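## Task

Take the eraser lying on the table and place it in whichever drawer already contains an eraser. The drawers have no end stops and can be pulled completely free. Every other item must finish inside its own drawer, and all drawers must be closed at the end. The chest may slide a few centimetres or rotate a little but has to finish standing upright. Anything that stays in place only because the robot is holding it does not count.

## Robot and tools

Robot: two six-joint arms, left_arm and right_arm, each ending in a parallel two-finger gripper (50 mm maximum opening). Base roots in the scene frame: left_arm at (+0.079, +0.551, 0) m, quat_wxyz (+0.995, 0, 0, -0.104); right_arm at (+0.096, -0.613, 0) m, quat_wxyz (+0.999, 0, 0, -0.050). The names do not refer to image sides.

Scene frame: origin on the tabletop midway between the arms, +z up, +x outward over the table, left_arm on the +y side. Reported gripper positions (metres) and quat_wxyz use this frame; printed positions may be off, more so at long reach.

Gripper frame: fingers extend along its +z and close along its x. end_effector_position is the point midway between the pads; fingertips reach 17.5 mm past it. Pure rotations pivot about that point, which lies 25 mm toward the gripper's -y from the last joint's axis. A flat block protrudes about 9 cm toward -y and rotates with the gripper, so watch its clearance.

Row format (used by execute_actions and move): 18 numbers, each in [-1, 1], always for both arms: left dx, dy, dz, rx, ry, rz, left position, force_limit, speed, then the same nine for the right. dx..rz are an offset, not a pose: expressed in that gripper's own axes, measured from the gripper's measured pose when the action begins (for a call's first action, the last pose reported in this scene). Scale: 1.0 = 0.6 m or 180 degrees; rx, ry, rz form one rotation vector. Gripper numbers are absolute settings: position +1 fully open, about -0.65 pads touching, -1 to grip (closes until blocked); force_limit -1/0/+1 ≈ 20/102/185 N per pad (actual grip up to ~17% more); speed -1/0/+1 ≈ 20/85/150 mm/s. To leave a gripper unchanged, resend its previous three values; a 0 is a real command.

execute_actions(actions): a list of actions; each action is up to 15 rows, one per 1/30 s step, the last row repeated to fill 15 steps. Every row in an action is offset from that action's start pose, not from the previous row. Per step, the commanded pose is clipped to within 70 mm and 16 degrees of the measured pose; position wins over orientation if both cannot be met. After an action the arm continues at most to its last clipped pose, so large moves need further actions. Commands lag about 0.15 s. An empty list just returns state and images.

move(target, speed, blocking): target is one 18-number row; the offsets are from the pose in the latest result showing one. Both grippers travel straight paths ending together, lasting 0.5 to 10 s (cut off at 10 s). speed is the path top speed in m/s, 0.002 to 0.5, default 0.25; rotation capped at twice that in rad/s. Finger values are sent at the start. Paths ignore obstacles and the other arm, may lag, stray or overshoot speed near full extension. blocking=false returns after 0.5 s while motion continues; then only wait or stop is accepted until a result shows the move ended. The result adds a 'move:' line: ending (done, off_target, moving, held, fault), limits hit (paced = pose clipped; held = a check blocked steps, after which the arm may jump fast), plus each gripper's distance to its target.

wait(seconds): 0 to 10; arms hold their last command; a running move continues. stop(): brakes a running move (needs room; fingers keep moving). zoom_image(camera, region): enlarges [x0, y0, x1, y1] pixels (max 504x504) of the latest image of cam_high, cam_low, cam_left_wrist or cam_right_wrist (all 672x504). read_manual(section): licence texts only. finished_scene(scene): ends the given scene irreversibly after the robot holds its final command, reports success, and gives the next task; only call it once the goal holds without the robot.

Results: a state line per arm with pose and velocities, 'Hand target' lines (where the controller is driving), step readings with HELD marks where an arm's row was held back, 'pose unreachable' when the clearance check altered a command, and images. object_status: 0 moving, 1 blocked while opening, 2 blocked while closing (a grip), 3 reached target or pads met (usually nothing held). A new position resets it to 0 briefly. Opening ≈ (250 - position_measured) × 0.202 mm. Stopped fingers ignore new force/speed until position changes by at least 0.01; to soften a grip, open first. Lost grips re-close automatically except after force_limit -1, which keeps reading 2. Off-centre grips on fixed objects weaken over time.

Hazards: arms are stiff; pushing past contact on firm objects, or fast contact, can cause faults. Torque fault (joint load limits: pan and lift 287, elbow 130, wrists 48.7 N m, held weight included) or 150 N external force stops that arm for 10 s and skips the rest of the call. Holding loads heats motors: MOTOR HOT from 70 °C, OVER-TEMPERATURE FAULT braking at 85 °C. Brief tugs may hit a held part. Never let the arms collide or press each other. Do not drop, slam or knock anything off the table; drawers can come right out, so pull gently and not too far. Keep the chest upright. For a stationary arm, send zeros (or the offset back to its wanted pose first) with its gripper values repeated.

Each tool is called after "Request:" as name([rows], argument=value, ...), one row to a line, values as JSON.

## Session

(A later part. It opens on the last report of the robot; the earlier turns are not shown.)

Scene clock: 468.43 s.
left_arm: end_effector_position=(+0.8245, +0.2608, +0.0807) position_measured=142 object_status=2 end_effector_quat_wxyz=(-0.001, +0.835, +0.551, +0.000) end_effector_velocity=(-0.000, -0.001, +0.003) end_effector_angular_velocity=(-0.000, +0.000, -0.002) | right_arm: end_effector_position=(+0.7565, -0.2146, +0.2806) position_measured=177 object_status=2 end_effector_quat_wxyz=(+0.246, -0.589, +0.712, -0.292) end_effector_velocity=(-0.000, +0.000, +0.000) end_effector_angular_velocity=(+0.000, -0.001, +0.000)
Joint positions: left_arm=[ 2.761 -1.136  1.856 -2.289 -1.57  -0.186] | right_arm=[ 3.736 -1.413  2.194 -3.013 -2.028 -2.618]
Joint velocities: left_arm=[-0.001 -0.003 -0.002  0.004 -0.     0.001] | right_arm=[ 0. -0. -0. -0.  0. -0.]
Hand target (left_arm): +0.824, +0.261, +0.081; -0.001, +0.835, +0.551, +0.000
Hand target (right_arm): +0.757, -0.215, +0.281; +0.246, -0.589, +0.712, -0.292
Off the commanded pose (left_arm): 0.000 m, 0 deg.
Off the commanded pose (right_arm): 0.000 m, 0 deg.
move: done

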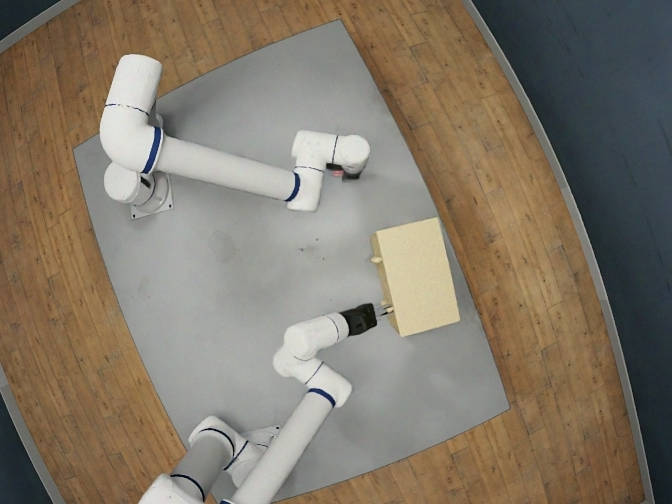

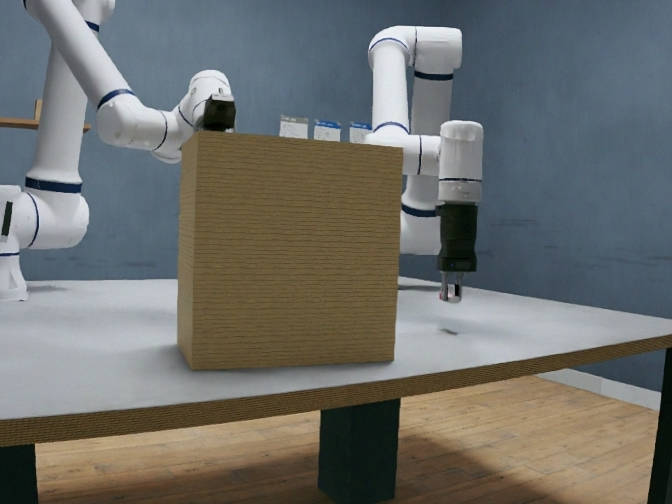

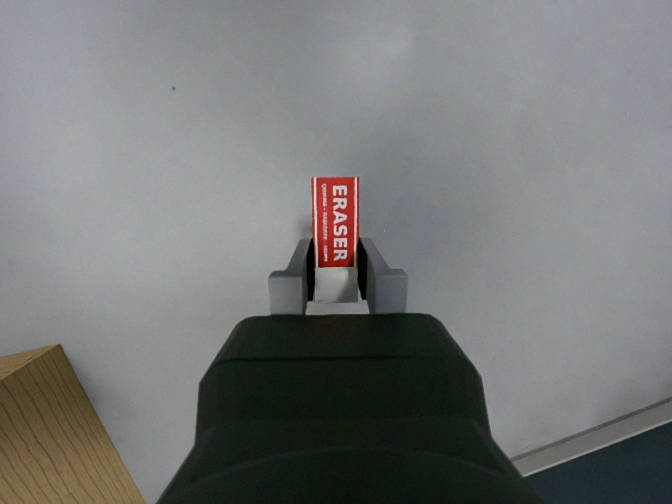

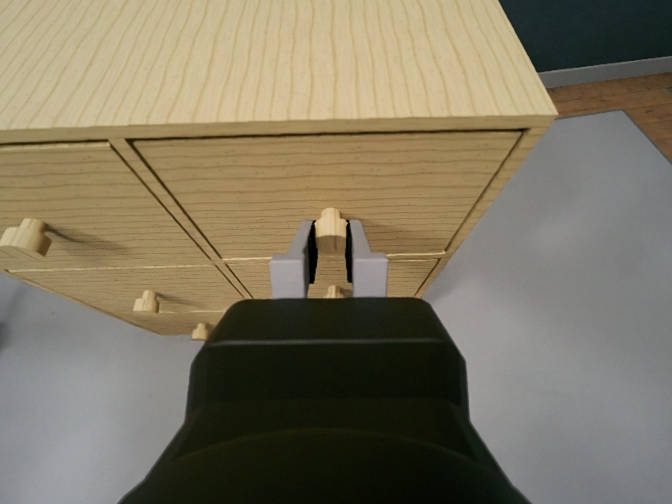

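Request:
move(target=[0.0308,-0.0940,-0.3655,0,0,0,-1,-0.5,0.3, 0.0004,0.1181,-0.1176,0,0,0,-1,-0.5,0.3], speed=0.1)

Scene clock: 506.70 s.
left_arm: end_effector_position=(+0.7797, +0.2990, +0.2999) position_measured=142 object_status=2 end_effector_quat_wxyz=(-0.001, +0.835, +0.551, +0.000) end_effector_velocity=(-0.001, +0.001, +0.002) end_effector_angular_velocity=(+0.002, +0.002, -0.002) | right_arm: end_effector_position=(+0.6583, -0.1963, +0.2809) position_measured=177 object_status=2 end_effector_quat_wxyz=(+0.246, -0.589, +0.712, -0.292) end_effector_velocity=(-0.001, +0.001, +0.001) end_effector_angular_velocity=(+0.001, -0.001, -0.000)
Joint positions: left_arm=[ 2.77  -1.409  1.779 -1.939 -1.57  -0.177] | right_arm=[ 3.854 -1.503  2.288 -2.965 -2.098 -2.51 ]
Joint velocities: left_arm=[-0.    -0.003 -0.001  0.006  0.     0.002] | right_arm=[ 0.002 -0.001  0.001 -0.    -0.001  0.002]
Hand target (left_arm): +0.780, +0.299, +0.300; -0.001, +0.835, +0.551, +0.000
Hand target (right_arm): +0.658, -0.196, +0.281; +0.246, -0.589, +0.712, -0.292
Off the commanded pose (left_arm): 0.001 m, 0 deg.
Off the commanded pose (right_arm): 0.000 m, 0 deg.
move: done

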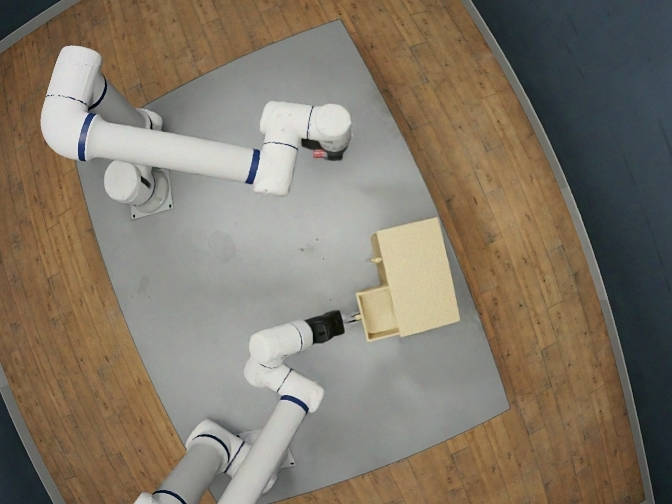

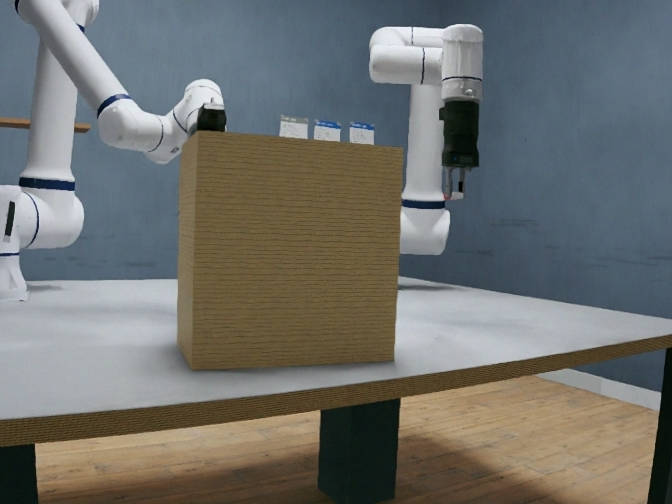

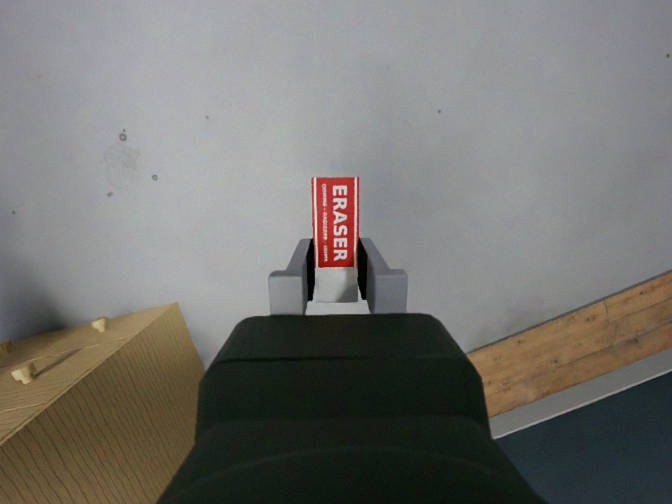

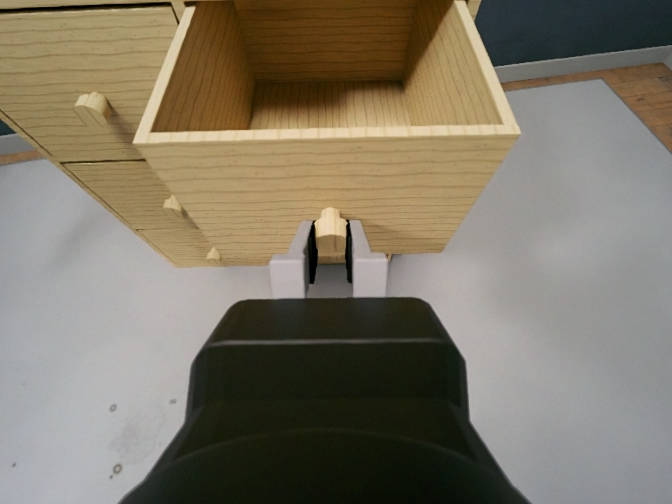

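Request:
zoom_image(camera="cam_high", region=[335, 270, 425, 350])

Request:
zoom_image(camera="cam_right_wrist", region=[130, 0, 530, 200])

Region (335, 270, 425, 350) of cam_high's 672x504 image, scaled by 5.600, with more detail than that image has.

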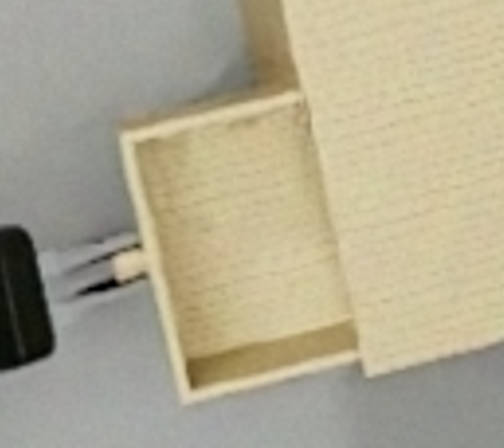

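Region (130, 0, 530, 200) of cam_right_wrist's 672x504 image, scaled by 1.260, with more detail than that image has.

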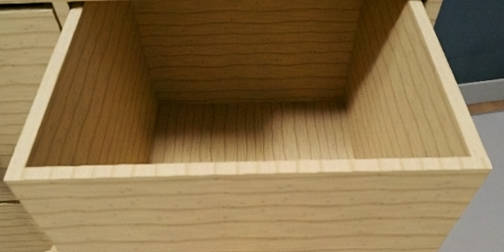

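Request:
move(target=[0,0,0,0,0,0,-1,-0.5,0.3, -0.0002,-0.1185,0.1186,0,0,0,-1,-0.5,0.3], speed=0.1)

Scene clock: 606.33 s.
left_arm: end_effector_position=(+0.7797, +0.2990, +0.2999) position_measured=142 object_status=2 end_effector_quat_wxyz=(-0.001, +0.835, +0.551, +0.000) end_effector_velocity=(-0.000, -0.000, -0.000) end_effector_angular_velocity=(-0.001, +0.001, +0.000) | right_arm: end_effector_position=(+0.7568, -0.2148, +0.2805) position_measured=177 object_status=2 end_effector_quat_wxyz=(+0.246, -0.589, +0.712, -0.292) end_effector_velocity=(+0.003, -0.000, +0.002) end_effector_angular_velocity=(-0.000, -0.001, +0.000)
Joint positions: left_arm=[ 2.77  -1.409  1.779 -1.939 -1.57  -0.177] | right_arm=[ 3.735 -1.412  2.194 -3.014 -2.028 -2.619]
Joint velocities: left_arm=[-0.    -0.     0.001 -0.    -0.001 -0.   ] | right_arm=[-0.003  0.001 -0.004  0.001  0.001 -0.003]
Hand target (left_arm): +0.780, +0.299, +0.300; -0.001, +0.835, +0.551, +0.000
Hand target (right_arm): +0.757, -0.215, +0.280; +0.246, -0.589, +0.712, -0.292
Off the commanded pose (left_arm): 0.000 m, 0 deg.
Off the commanded pose (right_arm): 0.000 m, 0 deg.
move: done

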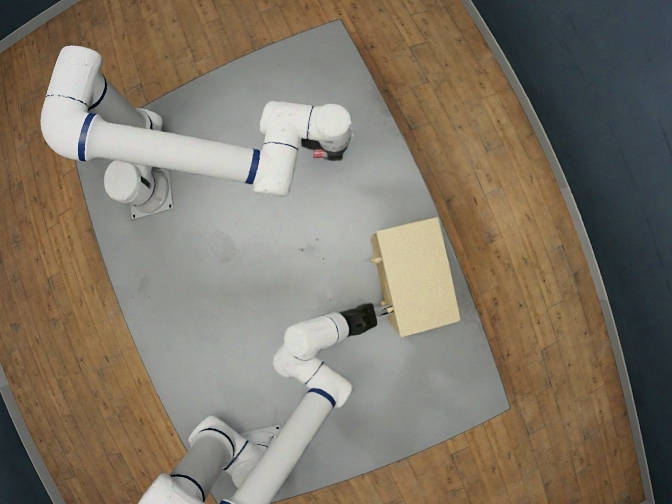

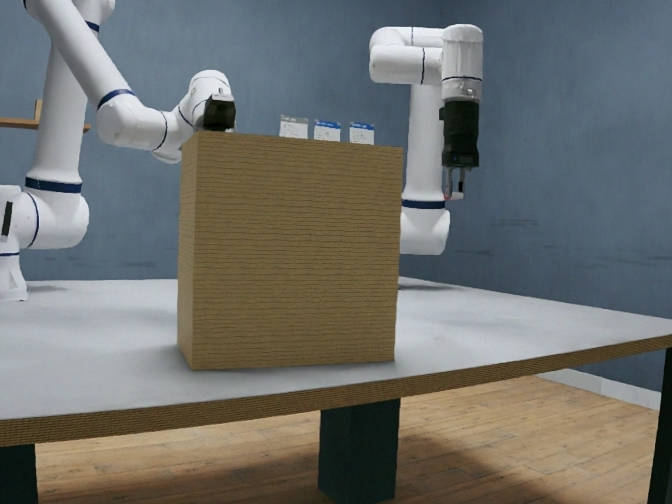

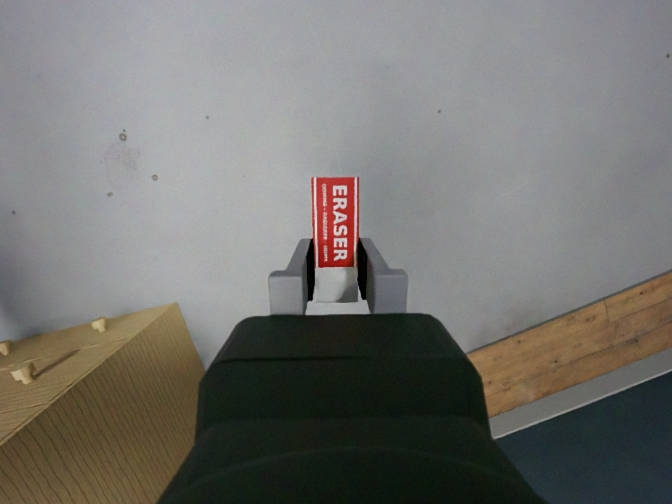

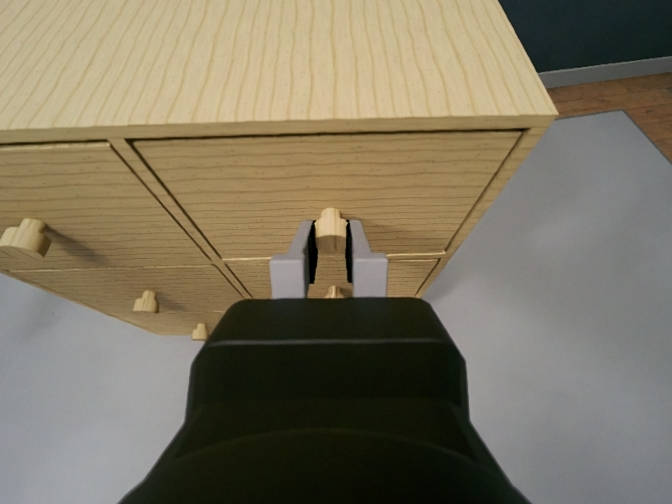

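Request:
zoom_image(camera="cam_right_wrist", region=[100, 100, 560, 320])

Region (100, 100, 560, 320) of cam_right_wrist's 672x504 image, scaled by 1.096, with more detail than that image has; it fills the top 241 rows of this view, and the rest is white.

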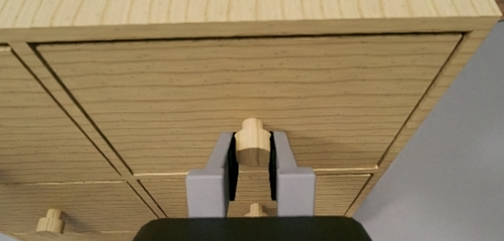

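Request:
move(target=[0,0,0,0,0,0,-1,-0.5,0.3, 0.0012,0.1321,0.1247,0,0,0,1,-0.5,1], speed=0.12)

Scene clock: 628.70 s.
left_arm: end_effector_position=(+0.7797, +0.2990, +0.2999) position_measured=142 object_status=2 end_effector_quat_wxyz=(-0.001, +0.835, +0.551, +0.000) end_effector_velocity=(+0.000, +0.000, -0.001) end_effector_angular_velocity=(-0.000, -0.001, -0.001) | right_arm: end_effector_position=(+0.7532, -0.2145, +0.1719) position_measured=3 object_status=3 end_effector_quat_wxyz=(+0.246, -0.589, +0.712, -0.292) end_effector_velocity=(+0.000, +0.000, -0.003) end_effector_angular_velocity=(+0.000, -0.001, -0.000)
Joint positions: left_arm=[ 2.77  -1.409  1.779 -1.939 -1.57  -0.177] | right_arm=[ 3.739 -1.241  2.257 -3.247 -2.03  -2.616]
Joint velocities: left_arm=[ 0.     0.     0.001 -0.002  0.     0.001] | right_arm=[-0.     0.006  0.001 -0.008 -0.    -0.   ]
Hand target (left_arm): +0.780, +0.299, +0.300; -0.001, +0.835, +0.551, +0.000
Hand target (right_arm): +0.753, -0.215, +0.171; +0.246, -0.589, +0.712, -0.292
Off the commanded pose (left_arm): 0.000 m, 0 deg.
Off the commanded pose (right_arm): 0.001 m, 0 deg.
move: done

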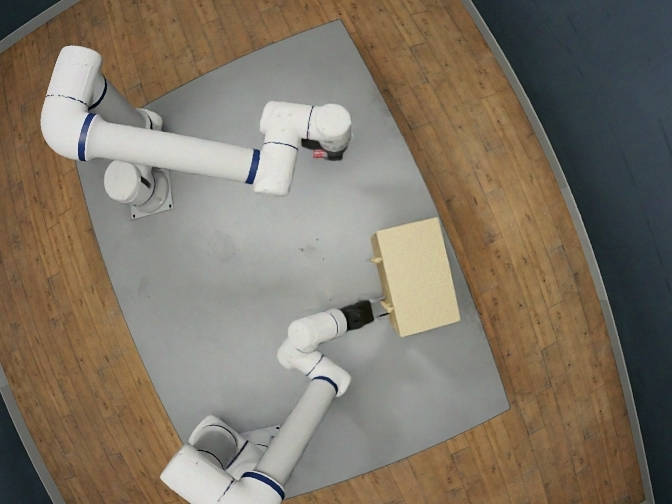

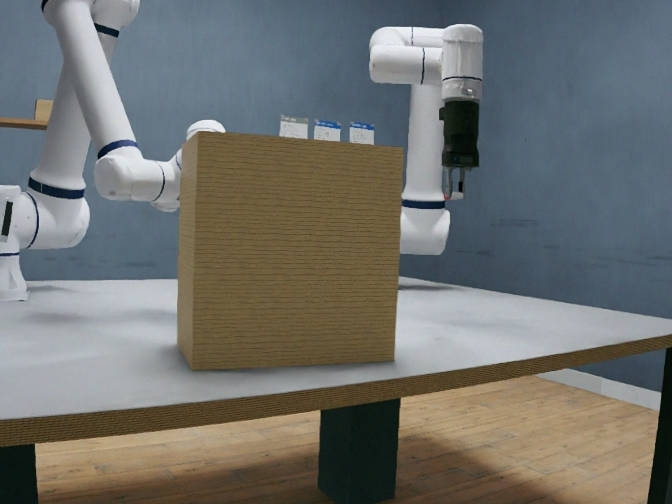

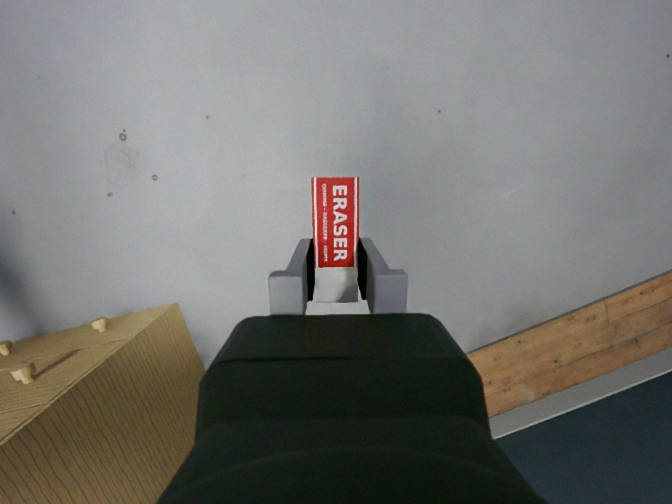

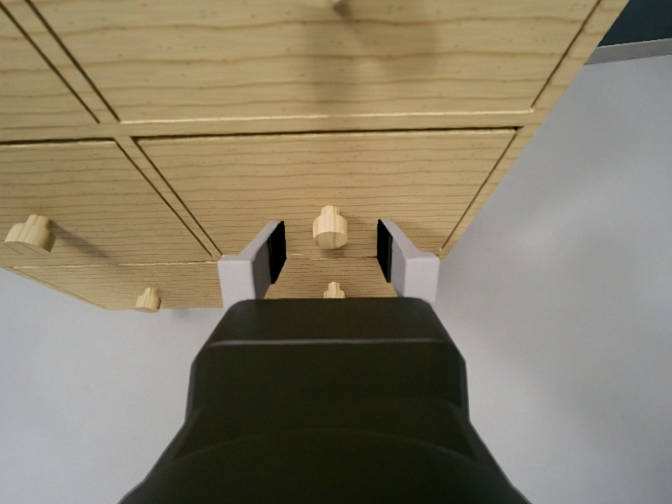

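Request:
zoom_image(camera="cam_right_wrist", region=[230, 150, 440, 310])

Region (230, 150, 440, 310) of cam_right_wrist's 672x504 image, scaled by 2.400, with more detail than that image has; it fills the top 384 rows of this view, and the rest is white.

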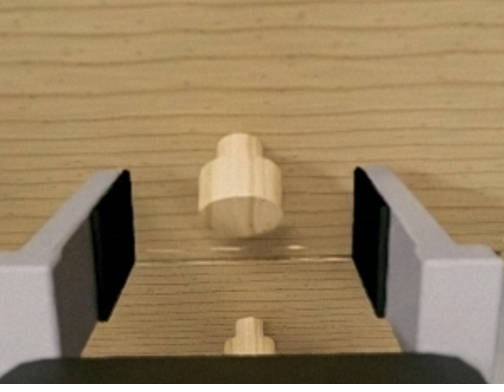

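Request:
move(target=[0,0,0,0,0,0,-1,-0.5,0.3, 0,-0.0024,0.0024,0,0,0,-1,-0.5,0.5], speed=0.05)

Request:
move(target=[0,0,0,0,0,0,-1,-0.5,0.3, 0.0004,0.1181,-0.1176,0,0,0,-1,-0.5,0.5], speed=0.1)

Scene clock: 638.83 s.
left_arm: end_effector_position=(+0.7797, +0.2990, +0.2999) position_measured=142 object_status=2 end_effector_quat_wxyz=(-0.001, +0.835, +0.551, +0.000) end_effector_velocity=(+0.000, -0.000, +0.001) end_effector_angular_velocity=(-0.001, -0.001, +0.001) | right_arm: end_effector_position=(+0.7551, -0.2149, +0.1718) position_measured=177 object_status=2 end_effector_quat_wxyz=(+0.246, -0.589, +0.712, -0.292) end_effector_velocity=(+0.001, +0.000, -0.001) end_effector_angular_velocity=(-0.000, +0.002, -0.001)
Joint positions: left_arm=[ 2.77  -1.409  1.779 -1.939 -1.57  -0.177] | right_arm=[ 3.737 -1.24   2.255 -3.247 -2.028 -2.618]
Joint velocities: left_arm=[ 0.    -0.    -0.001 -0.001 -0.    -0.001] | right_arm=[-0.001  0.002 -0.001  0.001  0.     0.001]
Hand target (left_arm): +0.780, +0.299, +0.300; -0.001, +0.835, +0.551, +0.000
Hand target (right_arm): +0.755, -0.215, +0.172; +0.246, -0.589, +0.712, -0.292
Off the commanded pose (left_arm): 0.000 m, 0 deg.
Off the commanded pose (right_arm): 0.000 m, 0 deg.
move: done

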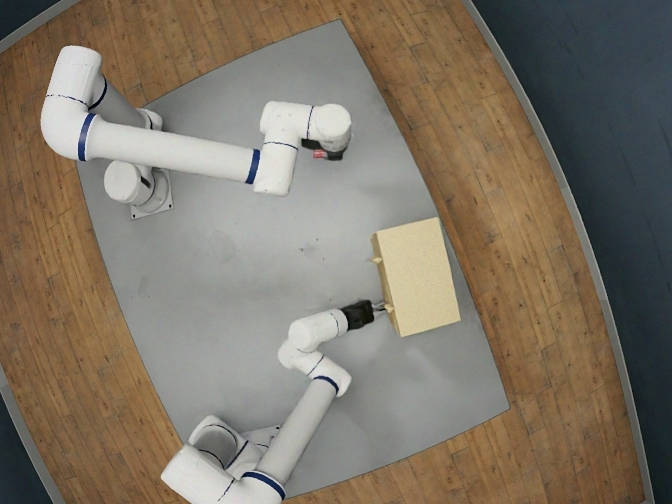

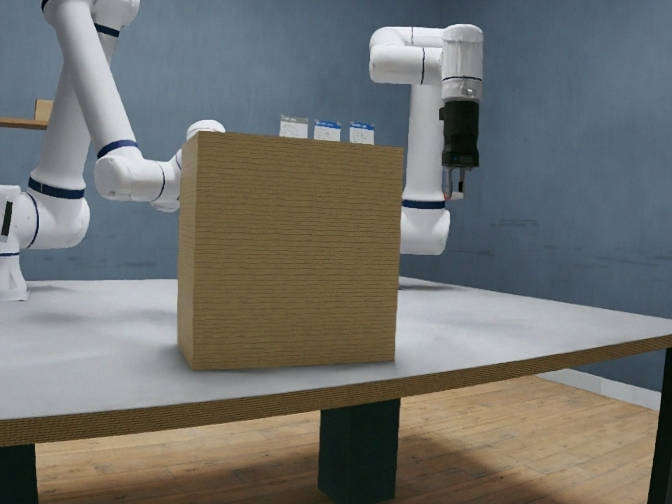

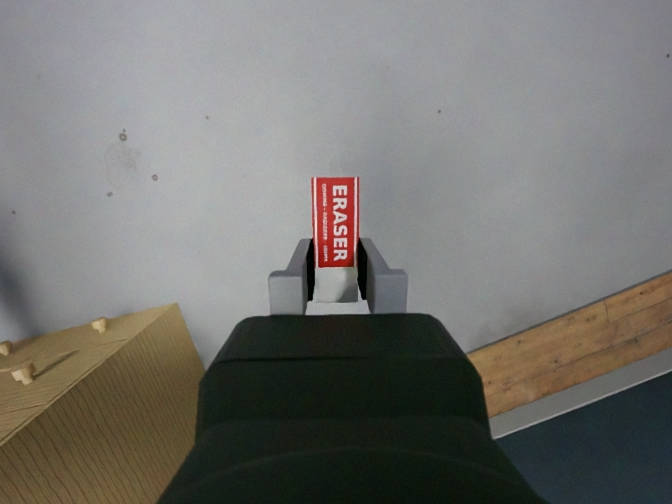

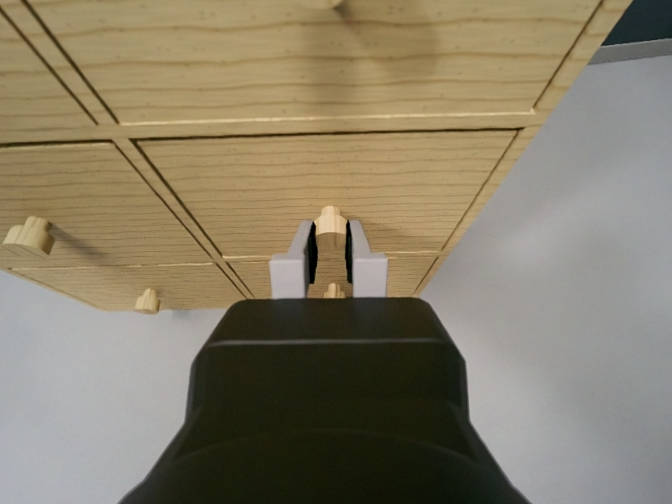

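Scene clock: 640.37 s.
left_arm: end_effector_position=(+0.7797, +0.2990, +0.2999) position_measured=142 object_status=2 end_effector_quat_wxyz=(-0.001, +0.835, +0.551, +0.000) end_effector_velocity=(+0.000, +0.000, -0.000) end_effector_angular_velocity=(+0.000, +0.000, +0.002) | right_arm: end_effector_position=(+0.6571, -0.1967, +0.1720) position_measured=177 object_status=2 end_effector_quat_wxyz=(+0.246, -0.589, +0.712, -0.292) end_effector_velocity=(-0.002, -0.000, +0.001) end_effector_angular_velocity=(+0.001, -0.001, -0.001)
Joint positions: left_arm=[ 2.77  -1.409  1.779 -1.939 -1.57  -0.177] | right_arm=[ 3.855 -1.313  2.356 -3.223 -2.098 -2.509]
Joint velocities: left_arm=[ 0.001  0.    -0.     0.     0.    -0.002] | right_arm=[ 0.002 -0.003  0.002  0.001 -0.002  0.003]
Hand target (left_arm): +0.780, +0.299, +0.300; -0.001, +0.835, +0.551, +0.000
Hand target (right_arm): +0.657, -0.197, +0.172; +0.246, -0.589, +0.712, -0.292
Off the commanded pose (left_arm): 0.000 m, 0 deg.
Off the commanded pose (right_arm): 0.000 m, 0 deg.
move: done

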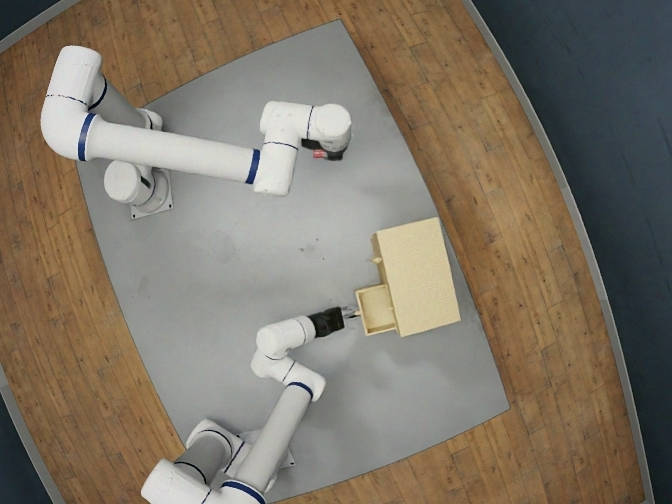

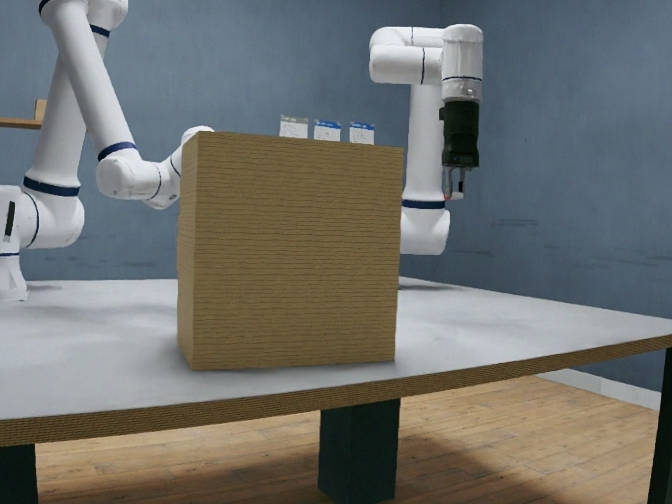

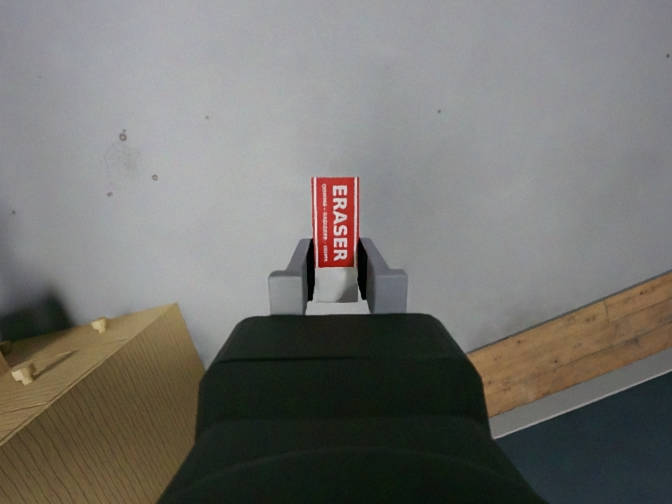

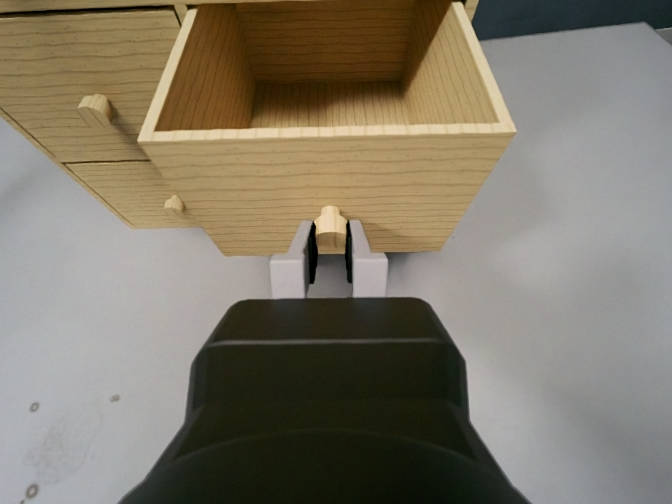

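Request:
execute_actions(actions=[])

Scene clock: 663.67 s.
left_arm: end_effector_position=(+0.7797, +0.2990, +0.2999) position_measured=142 object_status=2 end_effector_quat_wxyz=(-0.001, +0.835, +0.551, +0.000) end_effector_velocity=(-0.001, +0.001, -0.001) end_effector_angular_velocity=(+0.001, +0.002, -0.000) | right_arm: end_effector_position=(+0.6567, -0.1966, +0.1720) position_measured=177 object_status=2 end_effector_quat_wxyz=(+0.246, -0.589, +0.712, -0.292) end_effector_velocity=(-0.000, +0.001, -0.001) end_effector_angular_velocity=(-0.001, +0.001, +0.001)
Joint positions: left_arm=[ 2.77  -1.409  1.779 -1.939 -1.57  -0.177] | right_arm=[ 3.855 -1.313  2.356 -3.223 -2.099 -2.509]
Joint velocities: left_arm=[ 0.     0.     0.001  0.002 -0.     0.001] | right_arm=[ 0.001  0.001 -0.     0.     0.    -0.001]
Hand target (left_arm): +0.780, +0.299, +0.300; -0.001, +0.835, +0.551, +0.000
Hand target (right_arm): +0.657, -0.197, +0.172; +0.246, -0.589, +0.712, -0.292
Off the commanded pose (left_arm): 0.000 m, 0 deg.
Off the commanded pose (right_arm): 0.000 m, 0 deg.

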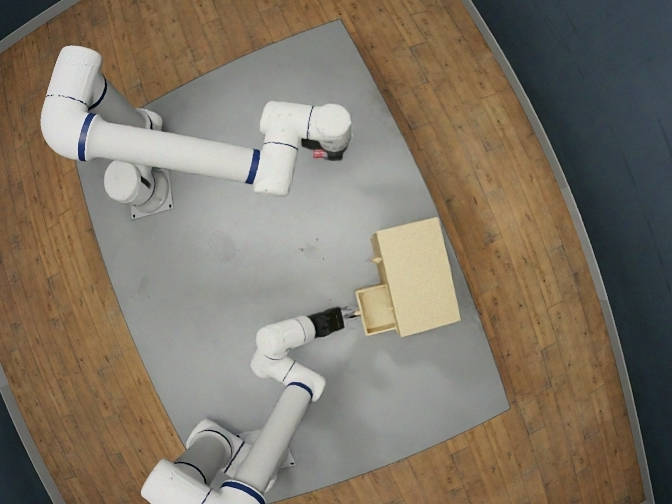

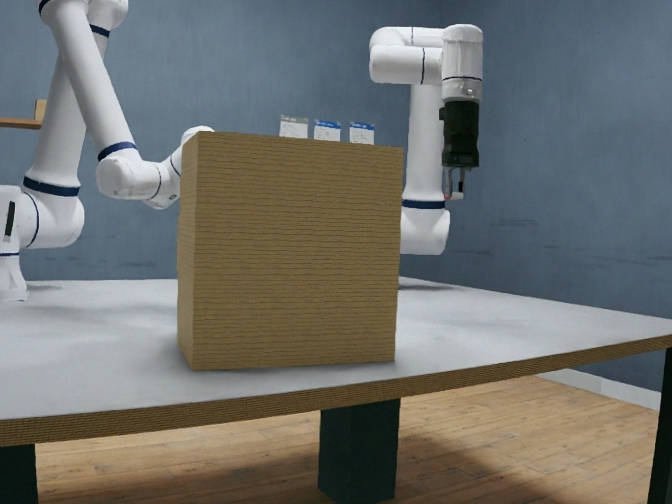

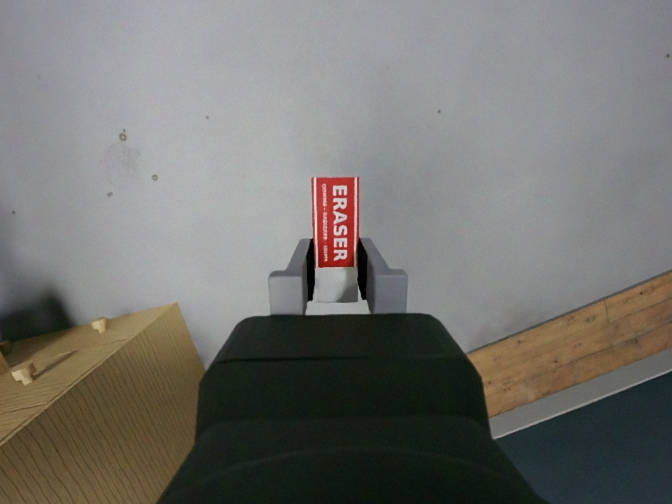

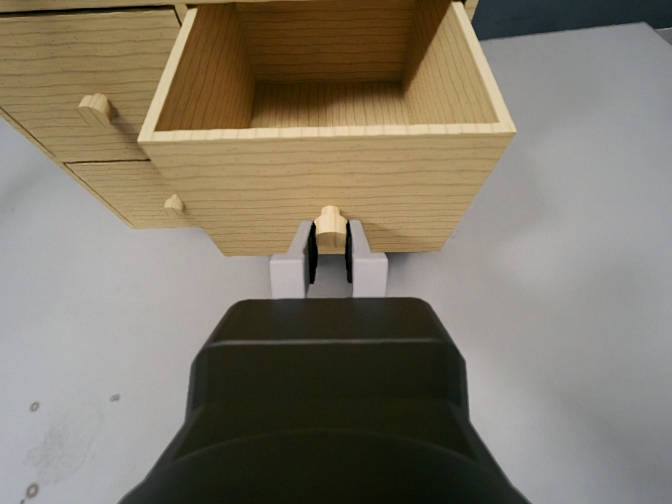

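Request:
zoom_image(camera="cam_high", region=[335, 265, 435, 345])

Request:
zoom_image(camera="cam_right_wrist", region=[130, 0, 530, 200])

Region (335, 265, 435, 345) of cam_high's 672x504 image, scaled by 5.040, with more detail than that image has; it fills the top 403 rows of this view, and the rest is white.

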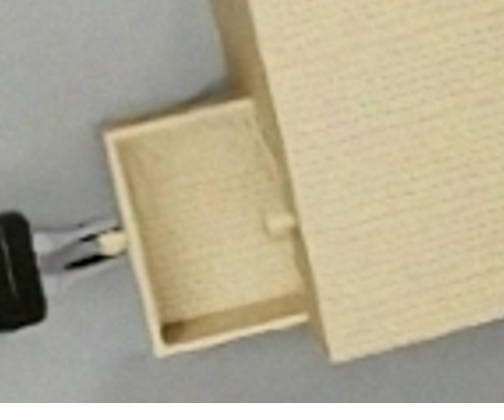

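Region (130, 0, 530, 200) of cam_right_wrist's 672x504 image, scaled by 1.260, with more detail than that image has.

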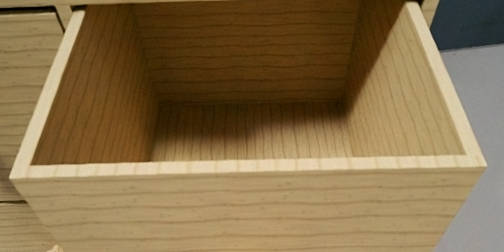

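Request:
move(target=[0,0,0,0,0,0,-1,-0.5,0.3, -0.0003,-0.1185,0.1186,0,0,0,-1,-0.5,0.5], speed=0.12)

Scene clock: 677.27 s.
left_arm: end_effector_position=(+0.7797, +0.2990, +0.2999) position_measured=142 object_status=2 end_effector_quat_wxyz=(-0.001, +0.835, +0.551, +0.000) end_effector_velocity=(+0.000, -0.000, +0.000) end_effector_angular_velocity=(+0.000, -0.002, -0.001) | right_arm: end_effector_position=(+0.7551, -0.2150, +0.1715) position_measured=177 object_status=2 end_effector_quat_wxyz=(+0.246, -0.589, +0.712, -0.292) end_effector_velocity=(+0.003, -0.001, -0.001) end_effector_angular_velocity=(-0.003, +0.002, -0.001)
Joint positions: left_arm=[ 2.77  -1.409  1.779 -1.939 -1.57  -0.177] | right_arm=[ 3.736 -1.239  2.255 -3.248 -2.028 -2.618]
Joint velocities: left_arm=[-0.001 -0.    -0.    -0.001  0.001  0.   ] | right_arm=[-0.003  0.003 -0.004  0.003  0.    -0.003]
Hand target (left_arm): +0.780, +0.299, +0.300; -0.001, +0.835, +0.551, +0.000
Hand target (right_arm): +0.756, -0.215, +0.172; +0.246, -0.589, +0.712, -0.292
Off the commanded pose (left_arm): 0.000 m, 0 deg.
Off the commanded pose (right_arm): 0.001 m, 0 deg.
move: done

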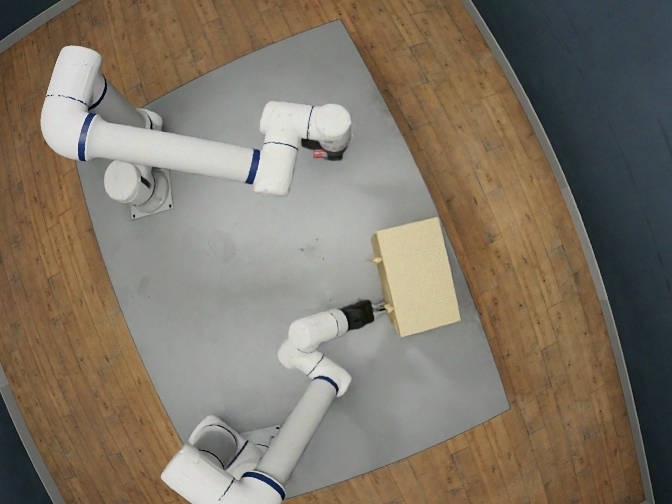

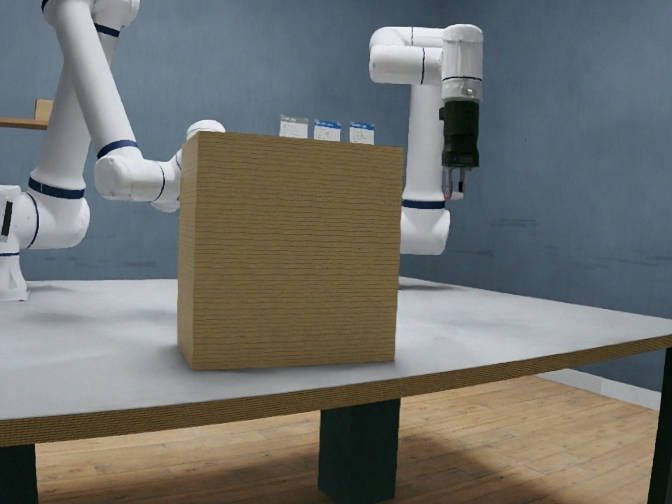

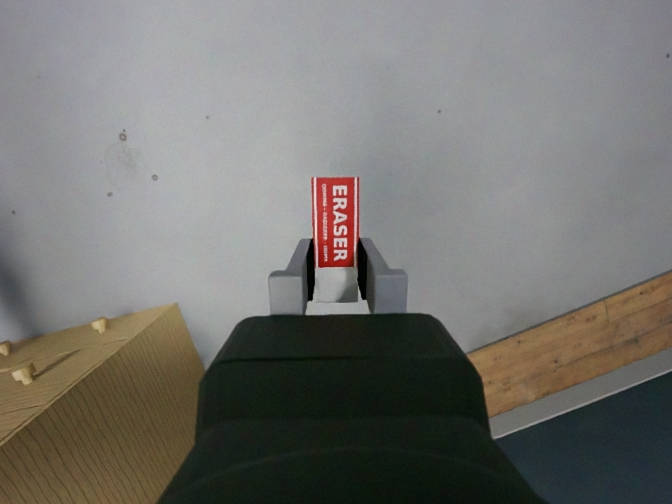

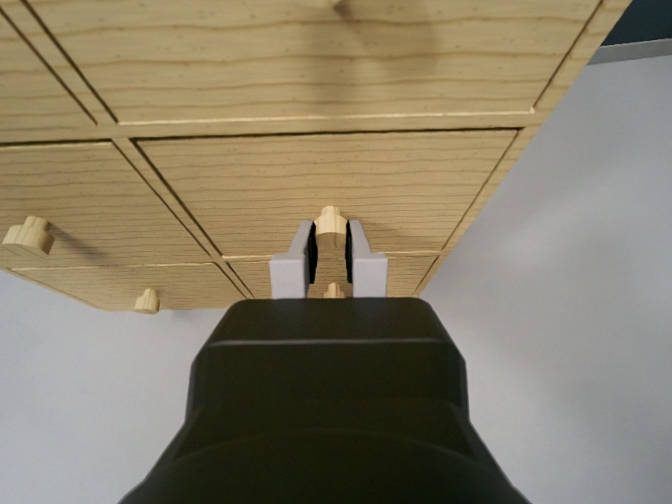

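Request:
move(target=[0,0,0,0,0,0,-1,-0.5,0.3, 0.0012,0.1321,0.1247,0,0,0,1,-0.5,1], speed=0.12)

Scene clock: 690.90 s.
left_arm: end_effector_position=(+0.7797, +0.2990, +0.2999) position_measured=142 object_status=2 end_effector_quat_wxyz=(-0.001, +0.835, +0.551, +0.000) end_effector_velocity=(+0.000, -0.000, +0.000) end_effector_angular_velocity=(-0.001, -0.001, -0.000) | right_arm: end_effector_position=(+0.7514, -0.2148, +0.0628) position_measured=3 object_status=3 end_effector_quat_wxyz=(+0.246, -0.589, +0.712, -0.292) end_effector_velocity=(+0.002, -0.001, -0.002) end_effector_angular_velocity=(+0.000, -0.002, -0.002)
Joint positions: left_arm=[ 2.77  -1.409  1.779 -1.939 -1.57  -0.177] | right_arm=[ 3.74  -1.033  2.277 -3.474 -2.03  -2.615]
Joint velocities: left_arm=[ 0. -0. -0. -0.  0.  0.] | right_arm=[-0.002  0.007 -0.002 -0.007 -0.    -0.001]
Hand target (left_arm): +0.780, +0.299, +0.300; -0.001, +0.835, +0.551, +0.000
Hand target (right_arm): +0.751, -0.215, +0.062; +0.246, -0.589, +0.712, -0.292
Off the commanded pose (left_arm): 0.000 m, 0 deg.
Off the commanded pose (right_arm): 0.001 m, 0 deg.
move: done

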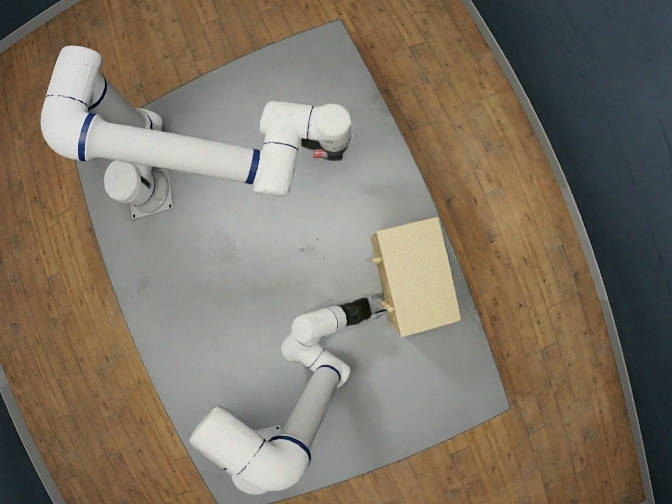

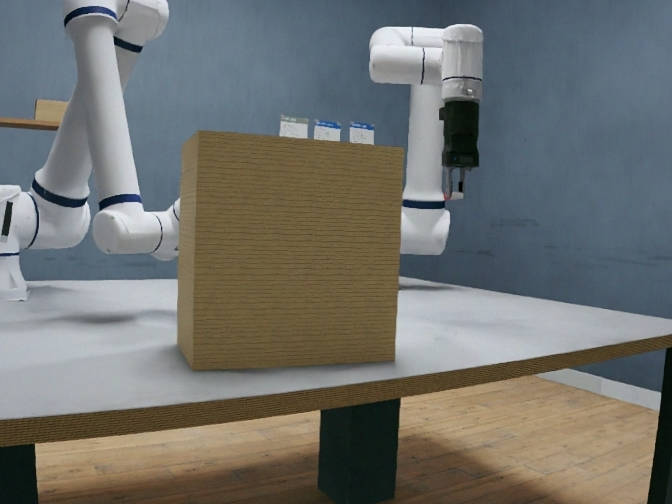

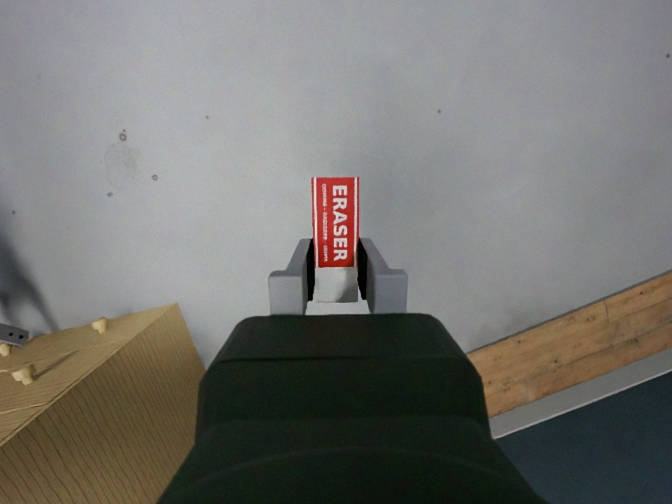

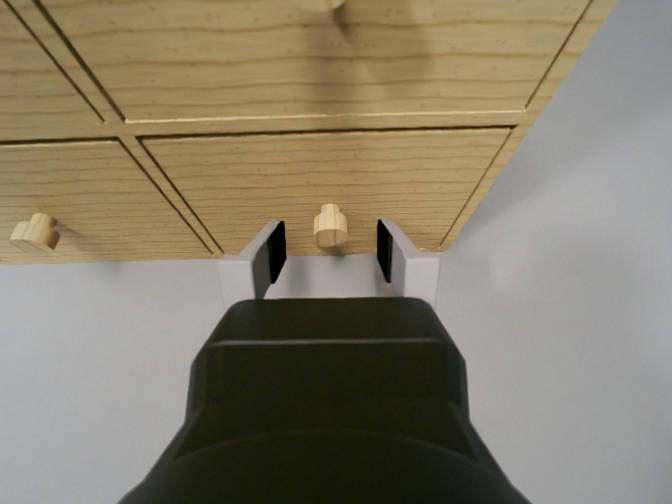

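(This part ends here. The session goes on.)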